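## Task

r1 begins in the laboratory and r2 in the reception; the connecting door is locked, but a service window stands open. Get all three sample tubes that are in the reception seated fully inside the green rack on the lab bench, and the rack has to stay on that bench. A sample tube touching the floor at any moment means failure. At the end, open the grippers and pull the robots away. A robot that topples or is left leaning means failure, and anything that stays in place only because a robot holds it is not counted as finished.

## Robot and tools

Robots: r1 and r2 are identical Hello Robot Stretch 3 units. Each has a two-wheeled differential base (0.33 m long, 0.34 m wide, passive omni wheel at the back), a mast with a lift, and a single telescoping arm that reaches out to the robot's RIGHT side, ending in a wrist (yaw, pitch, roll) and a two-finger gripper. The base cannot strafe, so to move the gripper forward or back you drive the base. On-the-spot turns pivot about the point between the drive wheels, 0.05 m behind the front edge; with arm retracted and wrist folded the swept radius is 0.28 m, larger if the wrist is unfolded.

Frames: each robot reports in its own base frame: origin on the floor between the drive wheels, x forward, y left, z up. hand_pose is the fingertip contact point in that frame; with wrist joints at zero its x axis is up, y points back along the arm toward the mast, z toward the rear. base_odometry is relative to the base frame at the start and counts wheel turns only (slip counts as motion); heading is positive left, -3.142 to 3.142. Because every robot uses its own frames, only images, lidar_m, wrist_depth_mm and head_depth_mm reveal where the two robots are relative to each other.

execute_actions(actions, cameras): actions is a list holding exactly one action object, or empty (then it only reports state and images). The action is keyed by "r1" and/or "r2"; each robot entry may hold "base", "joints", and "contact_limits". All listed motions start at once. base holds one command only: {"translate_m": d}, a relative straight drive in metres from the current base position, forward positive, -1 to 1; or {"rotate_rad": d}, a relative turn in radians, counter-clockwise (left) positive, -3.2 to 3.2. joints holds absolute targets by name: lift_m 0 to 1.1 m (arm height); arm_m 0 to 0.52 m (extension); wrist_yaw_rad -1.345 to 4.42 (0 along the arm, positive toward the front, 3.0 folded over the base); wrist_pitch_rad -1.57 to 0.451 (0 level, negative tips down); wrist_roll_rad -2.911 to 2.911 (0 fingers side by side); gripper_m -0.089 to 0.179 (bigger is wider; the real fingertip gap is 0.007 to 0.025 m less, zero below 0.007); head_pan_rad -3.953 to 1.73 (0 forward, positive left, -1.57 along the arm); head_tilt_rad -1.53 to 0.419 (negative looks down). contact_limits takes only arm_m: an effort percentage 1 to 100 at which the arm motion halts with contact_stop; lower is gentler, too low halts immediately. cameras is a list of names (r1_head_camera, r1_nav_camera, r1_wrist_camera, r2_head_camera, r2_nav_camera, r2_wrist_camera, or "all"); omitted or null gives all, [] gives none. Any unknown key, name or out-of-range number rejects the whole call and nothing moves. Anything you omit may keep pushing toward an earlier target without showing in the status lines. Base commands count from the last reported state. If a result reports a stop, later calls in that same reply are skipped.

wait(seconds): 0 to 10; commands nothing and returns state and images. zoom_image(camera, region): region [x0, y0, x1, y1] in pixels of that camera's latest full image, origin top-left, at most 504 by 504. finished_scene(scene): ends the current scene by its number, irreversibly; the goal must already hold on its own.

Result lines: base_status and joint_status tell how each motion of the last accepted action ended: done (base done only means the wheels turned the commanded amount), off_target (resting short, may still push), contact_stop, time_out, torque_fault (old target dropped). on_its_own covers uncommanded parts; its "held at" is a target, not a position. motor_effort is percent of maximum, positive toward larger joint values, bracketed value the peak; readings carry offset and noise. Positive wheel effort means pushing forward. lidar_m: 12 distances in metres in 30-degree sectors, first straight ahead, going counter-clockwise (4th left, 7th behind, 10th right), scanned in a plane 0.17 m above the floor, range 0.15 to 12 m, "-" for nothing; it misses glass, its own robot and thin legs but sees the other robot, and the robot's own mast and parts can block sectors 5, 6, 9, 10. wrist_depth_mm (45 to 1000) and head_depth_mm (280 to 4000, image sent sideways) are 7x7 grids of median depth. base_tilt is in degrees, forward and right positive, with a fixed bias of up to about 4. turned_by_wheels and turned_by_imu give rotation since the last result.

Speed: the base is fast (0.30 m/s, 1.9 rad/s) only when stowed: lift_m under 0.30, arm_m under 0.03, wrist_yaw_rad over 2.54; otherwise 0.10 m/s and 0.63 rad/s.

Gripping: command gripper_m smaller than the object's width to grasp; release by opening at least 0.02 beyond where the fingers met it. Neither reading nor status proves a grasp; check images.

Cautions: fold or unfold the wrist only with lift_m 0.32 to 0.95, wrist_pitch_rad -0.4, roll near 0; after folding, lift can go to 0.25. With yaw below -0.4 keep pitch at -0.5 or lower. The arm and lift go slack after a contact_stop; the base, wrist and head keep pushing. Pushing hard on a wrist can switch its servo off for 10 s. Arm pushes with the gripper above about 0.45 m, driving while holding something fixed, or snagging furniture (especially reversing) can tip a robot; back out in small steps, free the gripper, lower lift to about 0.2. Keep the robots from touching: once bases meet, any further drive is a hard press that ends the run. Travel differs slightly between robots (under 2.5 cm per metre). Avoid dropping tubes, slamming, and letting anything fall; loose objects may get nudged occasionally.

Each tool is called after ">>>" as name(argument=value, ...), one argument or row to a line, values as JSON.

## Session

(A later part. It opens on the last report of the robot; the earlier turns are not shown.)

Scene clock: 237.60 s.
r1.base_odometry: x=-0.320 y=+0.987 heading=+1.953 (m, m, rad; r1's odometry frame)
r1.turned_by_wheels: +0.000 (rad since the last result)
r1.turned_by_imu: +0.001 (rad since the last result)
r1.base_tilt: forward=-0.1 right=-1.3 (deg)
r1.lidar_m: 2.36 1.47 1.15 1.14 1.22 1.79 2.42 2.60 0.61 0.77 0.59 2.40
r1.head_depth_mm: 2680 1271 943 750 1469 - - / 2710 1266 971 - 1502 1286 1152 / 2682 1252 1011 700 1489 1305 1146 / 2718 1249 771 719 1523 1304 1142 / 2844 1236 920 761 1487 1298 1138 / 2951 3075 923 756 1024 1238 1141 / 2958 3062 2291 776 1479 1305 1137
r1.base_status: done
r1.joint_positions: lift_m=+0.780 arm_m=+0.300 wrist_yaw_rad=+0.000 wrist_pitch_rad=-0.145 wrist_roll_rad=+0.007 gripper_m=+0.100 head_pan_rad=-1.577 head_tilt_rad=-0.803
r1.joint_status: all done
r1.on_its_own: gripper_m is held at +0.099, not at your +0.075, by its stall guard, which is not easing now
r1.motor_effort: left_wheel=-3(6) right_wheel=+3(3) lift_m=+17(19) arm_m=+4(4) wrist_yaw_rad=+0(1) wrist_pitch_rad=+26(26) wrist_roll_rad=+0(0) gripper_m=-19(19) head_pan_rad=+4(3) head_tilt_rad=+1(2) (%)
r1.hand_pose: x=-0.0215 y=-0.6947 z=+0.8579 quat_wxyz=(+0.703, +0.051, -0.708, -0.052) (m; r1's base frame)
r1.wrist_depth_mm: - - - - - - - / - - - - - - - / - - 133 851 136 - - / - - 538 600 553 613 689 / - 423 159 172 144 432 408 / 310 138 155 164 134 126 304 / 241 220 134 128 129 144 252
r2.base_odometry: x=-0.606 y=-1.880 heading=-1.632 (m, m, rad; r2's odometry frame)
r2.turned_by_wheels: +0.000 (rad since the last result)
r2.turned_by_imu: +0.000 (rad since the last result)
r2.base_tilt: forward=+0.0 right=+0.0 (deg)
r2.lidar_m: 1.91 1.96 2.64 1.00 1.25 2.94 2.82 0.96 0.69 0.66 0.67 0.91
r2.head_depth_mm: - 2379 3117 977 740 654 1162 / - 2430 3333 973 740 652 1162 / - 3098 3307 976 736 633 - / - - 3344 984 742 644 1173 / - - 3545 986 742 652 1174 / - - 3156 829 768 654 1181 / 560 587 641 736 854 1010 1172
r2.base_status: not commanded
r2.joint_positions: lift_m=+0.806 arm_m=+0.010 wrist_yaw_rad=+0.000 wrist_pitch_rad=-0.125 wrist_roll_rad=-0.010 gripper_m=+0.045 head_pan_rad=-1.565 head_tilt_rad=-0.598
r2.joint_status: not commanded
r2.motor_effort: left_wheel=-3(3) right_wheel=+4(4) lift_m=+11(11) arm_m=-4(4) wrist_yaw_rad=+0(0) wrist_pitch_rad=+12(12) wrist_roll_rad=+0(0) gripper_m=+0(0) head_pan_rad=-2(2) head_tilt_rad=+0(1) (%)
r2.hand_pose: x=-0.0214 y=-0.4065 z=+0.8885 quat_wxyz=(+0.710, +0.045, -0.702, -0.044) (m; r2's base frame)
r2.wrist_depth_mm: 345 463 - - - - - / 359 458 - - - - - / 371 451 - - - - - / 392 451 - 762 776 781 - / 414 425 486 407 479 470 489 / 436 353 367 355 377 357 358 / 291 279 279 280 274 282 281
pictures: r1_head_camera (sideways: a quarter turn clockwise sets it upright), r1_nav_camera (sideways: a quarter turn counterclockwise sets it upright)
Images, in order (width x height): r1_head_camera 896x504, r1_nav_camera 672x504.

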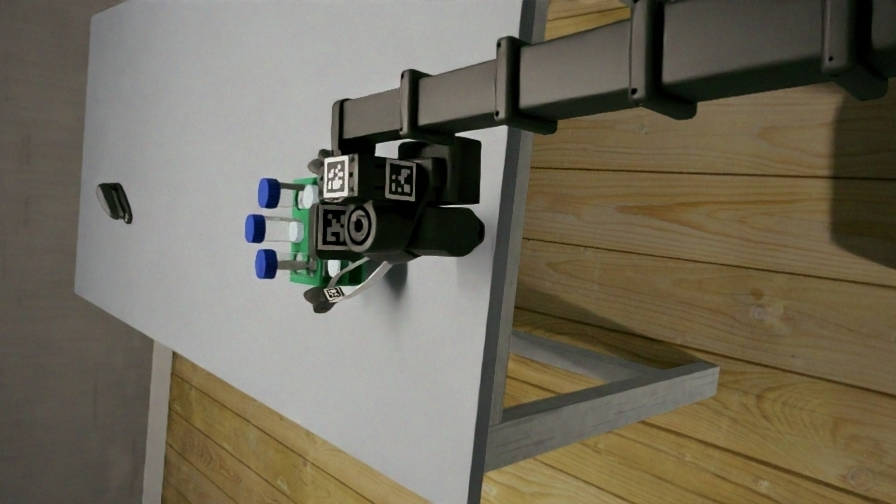

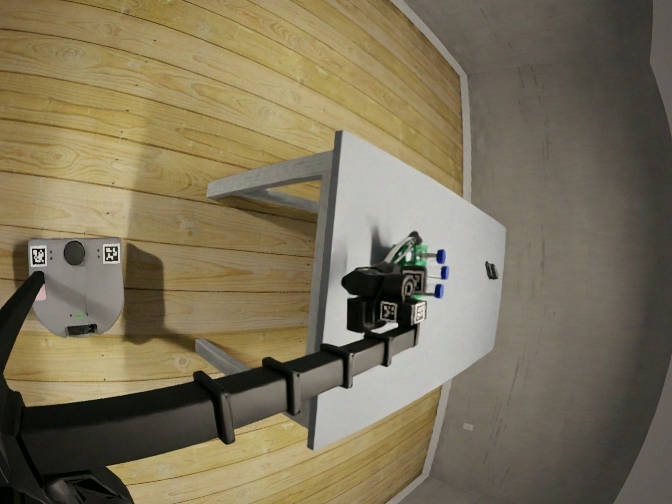

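Screwdriver is likely right beneath; place nearer the end.

>>> execute_actions(
  actions=[
    {"r1":{"joints":{"arm_m":0.2}}},
  ],
  cameras=[],
)

>>> execute_actions(
  actions=[
    {"r1":{"joints":{"lift_m":0.726}}},
  ],
  cameras=[],
)

>>> execute_actions(
  actions=[
    {"r1":{"joints":{"gripper_m":0.179}}},
  ],
  cameras=[],
)

>>> execute_actions(
  actions=[
    {"r1":{"joints":{"arm_m":0}}},
  ],
  cameras=["r1_wrist_camera","r1_head_camera"],
)

Scene clock: 239.87 s.
r1.base_odometry: x=-0.320 y=+0.987 heading=+1.953 (m, m, rad; r1's odometry frame)
r1.turned_by_wheels: +0.000 (rad since the last result)
r1.turned_by_imu: +0.000 (rad since the last result)
r1.base_tilt: forward=-0.1 right=-1.3 (deg)
r1.lidar_m: 2.36 1.47 1.15 1.14 1.22 1.80 2.42 2.60 0.61 0.77 0.59 2.40
r1.head_depth_mm: 2680 1271 942 748 1212 - - / 2724 1265 940 796 - 1311 1150 / 2689 1253 936 - 1448 1310 1135 / 2753 1242 722 702 1498 1304 1144 / 2874 1234 929 759 1482 1295 1135 / 2909 3059 920 758 1033 1243 1140 / 3003 3055 2310 775 1468 1294 1133
r1.base_status: not commanded
r1.joint_positions: lift_m=+0.780 arm_m=+0.200 wrist_yaw_rad=+0.000 wrist_pitch_rad=-0.145 wrist_roll_rad=+0.007 gripper_m=+0.100 head_pan_rad=-1.577 head_tilt_rad=-0.803
r1.joint_status: all done
r1.on_its_own: gripper_m is held at +0.099, not at your +0.075, by its stall guard, which is not easing now
r1.motor_effort: left_wheel=-3(3) right_wheel=+3(3) lift_m=+18(19) arm_m=-1(3) wrist_yaw_rad=+0(0) wrist_pitch_rad=+26(26) wrist_roll_rad=+0(0) gripper_m=-19(19) head_pan_rad=+4(4) head_tilt_rad=+0(1) (%)
r1.hand_pose: x=-0.0215 y=-0.5954 z=+0.8579 quat_wxyz=(+0.703, +0.051, -0.708, -0.052) (m; r1's base frame)
r1.wrist_depth_mm: - - - - - - - / - - - - - - - / - - 133 870 136 - - / - - 543 600 550 615 - / - 424 159 172 144 436 410 / 309 137 156 164 134 126 304 / 242 220 134 128 129 144 253
r2.base_odometry: x=-0.606 y=-1.880 heading=-1.632 (m, m, rad; r2's odometry frame)
r2.turned_by_wheels: +0.000 (rad since the last result)
r2.turned_by_imu: +0.000 (rad since the last result)
r2.base_tilt: forward=+0.0 right=-0.1 (deg)
r2.lidar_m: 1.91 1.96 2.64 1.00 1.24 2.93 2.81 0.96 0.69 0.66 0.68 0.90
r2.head_depth_mm: - 2351 3116 978 742 651 1166 / - 2434 3329 982 740 653 1154 / - 3100 3351 981 739 633 - / - - 3286 987 742 643 1167 / - - 3625 984 744 651 1177 / - - 3142 830 771 651 1168 / 559 589 642 738 851 1008 1166
r2.base_status: not commanded
r2.joint_positions: lift_m=+0.806 arm_m=+0.010 wrist_yaw_rad=+0.000 wrist_pitch_rad=-0.125 wrist_roll_rad=-0.010 gripper_m=+0.045 head_pan_rad=-1.565 head_tilt_rad=-0.598
r2.joint_status: not commanded
r2.motor_effort: left_wheel=-4(4) right_wheel=+5(5) lift_m=+11(11) arm_m=-4(4) wrist_yaw_rad=+0(0) wrist_pitch_rad=+12(12) wrist_roll_rad=+0(0) gripper_m=+0(0) head_pan_rad=-2(2) head_tilt_rad=-2(1) (%)
r2.hand_pose: x=-0.0214 y=-0.4065 z=+0.8885 quat_wxyz=(+0.710, +0.045, -0.702, -0.044) (m; r2's base frame)
r2.wrist_depth_mm: 345 455 - - - - - / 363 459 - - - - - / 375 455 - - - - - / 392 444 - 773 771 793 - / 411 420 489 403 476 473 493 / 426 355 366 357 375 356 356 / 291 279 279 279 273 281 283
pictures: none
No camera images: the call's "cameras" was empty. Leave "cameras" out to get every camera's image.

Scene clock: 241.20 s.
r1.base_odometry: x=-0.320 y=+0.987 heading=+1.953 (m, m, rad; r1's odometry frame)
r1.turned_by_wheels: +0.000 (rad since the last result)
r1.turned_by_imu: +0.000 (rad since the last result)
r1.base_tilt: forward=-0.1 right=-1.3 (deg)
r1.lidar_m: 2.37 1.46 1.15 1.14 1.22 1.80 2.41 2.60 0.61 0.77 0.59 2.40
r1.head_depth_mm: 2680 1278 947 748 1474 1057 - / 2683 1264 938 769 - 1284 1141 / 2638 1262 933 717 - 1320 1136 / 2727 1246 927 715 1488 1308 1141 / 2872 1233 922 739 1479 1300 1137 / 2920 3121 923 760 1028 1243 1136 / 2947 3054 2252 775 1468 1294 1137
r1.base_status: not commanded
r1.joint_positions: lift_m=+0.726 arm_m=+0.200 wrist_yaw_rad=+0.000 wrist_pitch_rad=-0.122 wrist_roll_rad=+0.007 gripper_m=+0.100 head_pan_rad=-1.577 head_tilt_rad=-0.803
r1.joint_status: all done
r1.on_its_own: gripper_m is held at +0.099, not at your +0.075, by its stall guard, which is not easing now
r1.motor_effort: left_wheel=-3(4) right_wheel=+3(2) lift_m=+17(17) arm_m=-4(3) wrist_yaw_rad=+0(0) wrist_pitch_rad=+13(26) wrist_roll_rad=+0(0) gripper_m=-19(19) head_pan_rad=+4(4) head_tilt_rad=+1(1) (%)
r1.hand_pose: x=-0.0215 y=-0.5967 z=+0.8097 quat_wxyz=(+0.703, +0.043, -0.708, -0.044) (m; r1's base frame)
r1.wrist_depth_mm: - - - - - - - / - - - - - - - / - - 149 701 148 868 - / - 462 414 465 427 477 481 / 293 317 157 162 139 315 305 / 217 126 151 164 135 124 225 / - 160 133 134 134 148 185
r2.base_odometry: x=-0.606 y=-1.880 heading=-1.632 (m, m, rad; r2's odometry frame)
r2.turned_by_wheels: +0.000 (rad since the last result)
r2.turned_by_imu: +0.000 (rad since the last result)
r2.base_tilt: forward=+0.0 right=-0.1 (deg)
r2.lidar_m: 1.90 1.96 2.64 0.99 1.24 2.95 2.83 0.96 0.69 0.66 0.67 0.91
r2.head_depth_mm: - 1705 3117 975 741 651 1165 / - 3102 3308 973 739 650 1166 / - 3101 3265 980 739 631 - / - - 3329 981 742 644 1167 / - - 3590 983 745 653 1166 / - - 3129 830 768 653 1169 / 559 589 640 737 850 1012 1171
r2.base_status: not commanded
r2.joint_positions: lift_m=+0.806 arm_m=+0.010 wrist_yaw_rad=+0.000 wrist_pitch_rad=-0.125 wrist_roll_rad=-0.010 gripper_m=+0.045 head_pan_rad=-1.565 head_tilt_rad=-0.598
r2.joint_status: not commanded
r2.motor_effort: left_wheel=-4(4) right_wheel=+4(4) lift_m=+12(12) arm_m=-4(4) wrist_yaw_rad=+0(0) wrist_pitch_rad=+12(12) wrist_roll_rad=+0(0) gripper_m=+0(0) head_pan_rad=-2(2) head_tilt_rad=-1(1) (%)
r2.hand_pose: x=-0.0214 y=-0.4065 z=+0.8885 quat_wxyz=(+0.710, +0.045, -0.702, -0.044) (m; r2's base frame)
r2.wrist_depth_mm: 346 460 - - - - - / 359 451 - - - - - / 376 451 - - - - - / 390 451 - 765 769 785 - / 411 422 484 408 481 470 490 / 430 352 366 354 376 355 357 / 290 279 281 278 273 279 281
pictures: none
No camera images: the call's "cameras" was empty. Leave "cameras" out to get every camera's image.

Scene clock: 242.50 s.
r1.base_odometry: x=-0.320 y=+0.987 heading=+1.953 (m, m, rad; r1's odometry frame)
r1.turned_by_wheels: +0.000 (rad since the last result)
r1.turned_by_imu: +0.000 (rad since the last result)
r1.base_tilt: forward=-0.2 right=-1.3 (deg)
r1.lidar_m: 2.37 1.46 1.15 1.14 1.22 1.79 2.42 2.60 0.61 0.77 0.59 2.39
r1.head_depth_mm: 2647 1274 945 748 1466 1053 - / 2724 1259 940 770 - 1281 1136 / 2692 1256 932 722 - 1306 1142 / 2726 1244 927 718 1492 1300 1144 / 2785 1243 924 758 1488 1305 1141 / 2899 3087 918 757 1028 1245 1141 / 2978 3098 2297 776 1482 1295 1132
r1.base_status: not commanded
r1.joint_positions: lift_m=+0.726 arm_m=+0.200 wrist_yaw_rad=+0.000 wrist_pitch_rad=-0.126 wrist_roll_rad=+0.007 gripper_m=+0.179 head_pan_rad=-1.577 head_tilt_rad=-0.803
r1.joint_status: all done
r1.motor_effort: left_wheel=-3(3) right_wheel=+2(3) lift_m=+17(17) arm_m=-3(3) wrist_yaw_rad=+0(0) wrist_pitch_rad=+15(17) wrist_roll_rad=+0(0) gripper_m=+0(85) head_pan_rad=+4(3) head_tilt_rad=+2(2) (%)
r1.hand_pose: x=-0.0215 y=-0.5965 z=+0.8088 quat_wxyz=(+0.703, +0.045, -0.708, -0.045) (m; r1's base frame)
r1.wrist_depth_mm: - - - - - - - / - - - - - - - / - - 121 684 685 844 - / - 450 408 456 417 464 473 / 291 303 159 164 143 299 302 / - 167 146 158 134 136 235 / - 159 136 137 132 144 -
r2.base_odometry: x=-0.606 y=-1.880 heading=-1.632 (m, m, rad; r2's odometry frame)
r2.turned_by_wheels: +0.000 (rad since the last result)
r2.turned_by_imu: +0.000 (rad since the last result)
r2.base_tilt: forward=-0.1 right=+0.0 (deg)
r2.lidar_m: 1.91 1.97 2.64 1.00 1.24 2.94 2.82 0.96 0.69 0.66 0.68 0.91
r2.head_depth_mm: - 1700 3163 977 742 652 1170 / - 3150 3381 980 741 651 1160 / - 3126 3297 980 738 632 - / - - 3323 979 743 646 1169 / - - 3607 982 744 653 1171 / - - 3201 829 770 653 1174 / 560 588 642 735 851 1007 1171
r2.base_status: not commanded
r2.joint_positions: lift_m=+0.806 arm_m=+0.010 wrist_yaw_rad=+0.000 wrist_pitch_rad=-0.125 wrist_roll_rad=-0.010 gripper_m=+0.045 head_pan_rad=-1.565 head_tilt_rad=-0.598
r2.joint_status: not commanded
r2.motor_effort: left_wheel=-3(4) right_wheel=+4(5) lift_m=+11(11) arm_m=-4(4) wrist_yaw_rad=+0(0) wrist_pitch_rad=+12(12) wrist_roll_rad=+0(0) gripper_m=+0(0) head_pan_rad=-2(2) head_tilt_rad=-2(1) (%)
r2.hand_pose: x=-0.0214 y=-0.4065 z=+0.8885 quat_wxyz=(+0.710, +0.045, -0.702, -0.044) (m; r2's base frame)
r2.wrist_depth_mm: 347 461 - - - - - / 361 451 - - - - - / 377 454 - - - - - / 391 448 - 772 767 786 - / 412 420 491 410 482 476 486 / 428 353 362 353 374 357 360 / 289 277 280 280 274 281 281
pictures: none
No camera images: the call's "cameras" was empty. Leave "cameras" out to get every camera's image.

Scene clock: 245.20 s.
r1.base_odometry: x=-0.320 y=+0.987 heading=+1.953 (m, m, rad; r1's odometry frame)
r1.turned_by_wheels: +0.000 (rad since the last result)
r1.turned_by_imu: +0.000 (rad since the last result)
r1.base_tilt: forward=-0.2 right=-1.3 (deg)
r1.lidar_m: 2.37 1.46 1.15 1.14 1.22 1.80 2.42 2.60 0.61 0.77 0.59 2.41
r1.head_depth_mm: 2701 1278 942 749 1472 1221 - / 2691 1259 937 746 1463 1346 - / 2688 1252 936 721 1492 1334 - / 2703 1250 934 719 1528 - - / 2886 1232 921 759 1461 1304 1140 / 2945 3073 916 753 1029 1246 1133 / 3034 3077 2273 776 1472 1301 1132
r1.base_status: not commanded
r1.joint_positions: lift_m=+0.726 arm_m=+0.000 wrist_yaw_rad=+0.000 wrist_pitch_rad=-0.125 wrist_roll_rad=+0.007 gripper_m=+0.179 head_pan_rad=-1.577 head_tilt_rad=-0.803
r1.joint_status: all done
r1.motor_effort: left_wheel=-3(3) right_wheel=+2(2) lift_m=+17(17) arm_m=-4(2) wrist_yaw_rad=+0(0) wrist_pitch_rad=+14(15) wrist_roll_rad=+0(0) gripper_m=-1(1) head_pan_rad=+4(3) head_tilt_rad=+1(1) (%)
r1.hand_pose: x=-0.0215 y=-0.3965 z=+0.8090 quat_wxyz=(+0.703, +0.044, -0.708, -0.045) (m; r1's base frame)
r1.wrist_depth_mm: - - - - - - - / - - - - - - - / - - - 834 - - - / - 453 414 339 423 474 481 / 294 306 297 299 303 304 307 / - 321 314 303 263 253 245 / - - - - - - -
r2.base_odometry: x=-0.606 y=-1.880 heading=-1.632 (m, m, rad; r2's odometry frame)
r2.turned_by_wheels: +0.000 (rad since the last result)
r2.turned_by_imu: +0.000 (rad since the last result)
r2.base_tilt: forward=+0.0 right=-0.1 (deg)
r2.lidar_m: 1.91 1.96 2.64 1.00 1.24 2.94 2.82 0.96 0.69 0.66 0.68 0.91
r2.head_depth_mm: - 1710 3131 978 741 651 1167 / - 3188 3371 976 742 653 1157 / - 3093 3352 977 740 634 - / - - 3364 983 741 644 1170 / - - 3583 979 742 653 1169 / - - 3151 826 772 652 1177 / 561 587 642 736 847 1008 1171
r2.base_status: not commanded
r2.joint_positions: lift_m=+0.806 arm_m=+0.010 wrist_yaw_rad=+0.000 wrist_pitch_rad=-0.125 wrist_roll_rad=-0.010 gripper_m=+0.045 head_pan_rad=-1.565 head_tilt_rad=-0.598
r2.joint_status: not commanded
r2.motor_effort: left_wheel=-4(3) right_wheel=+4(5) lift_m=+11(12) arm_m=-4(4) wrist_yaw_rad=+0(0) wrist_pitch_rad=+12(12) wrist_roll_rad=+0(0) gripper_m=+1(1) head_pan_rad=-2(3) head_tilt_rad=-1(2) (%)
r2.hand_pose: x=-0.0214 y=-0.4065 z=+0.8885 quat_wxyz=(+0.710, +0.045, -0.702, -0.044) (m; r2's base frame)
r2.wrist_depth_mm: 343 460 - - - - - / 358 458 - - - - - / 375 450 - - - - - / 393 450 - 764 771 790 - / 412 421 491 407 477 481 490 / 429 357 367 351 375 354 358 / 292 280 278 281 274 280 281
pictures: r1_head_camera (sideways: a quarter turn clockwise sets it upright), r1_wrist_camera
Images, in order (width x height): r1_head_camera 896x504, r1_wrist_camera 644x364.

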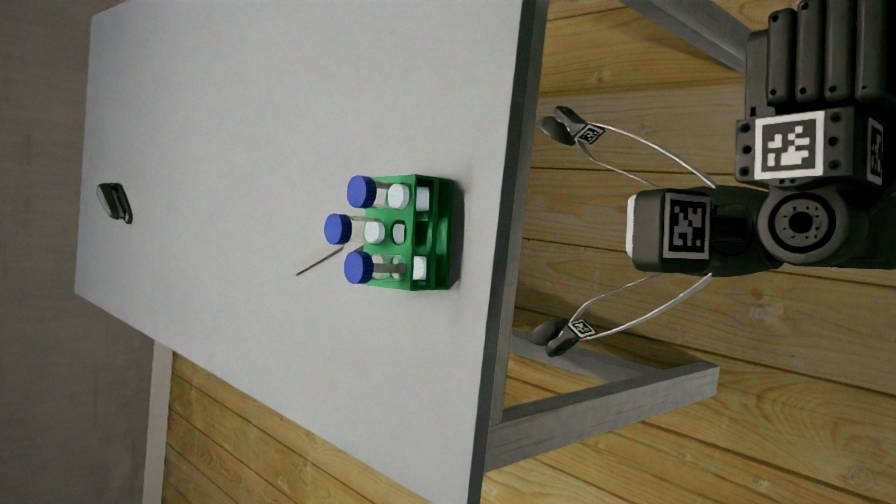

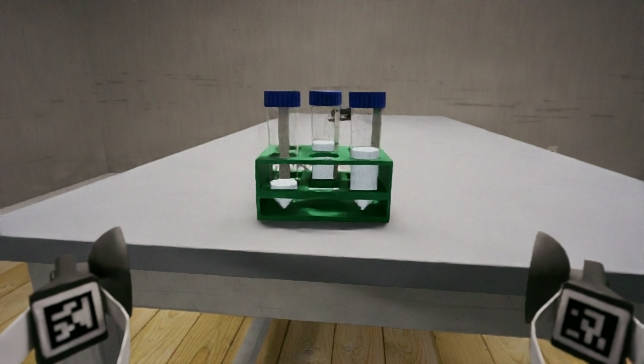

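>>> finished_scene(
  scene=1,
)

The scene is finished: the task was done.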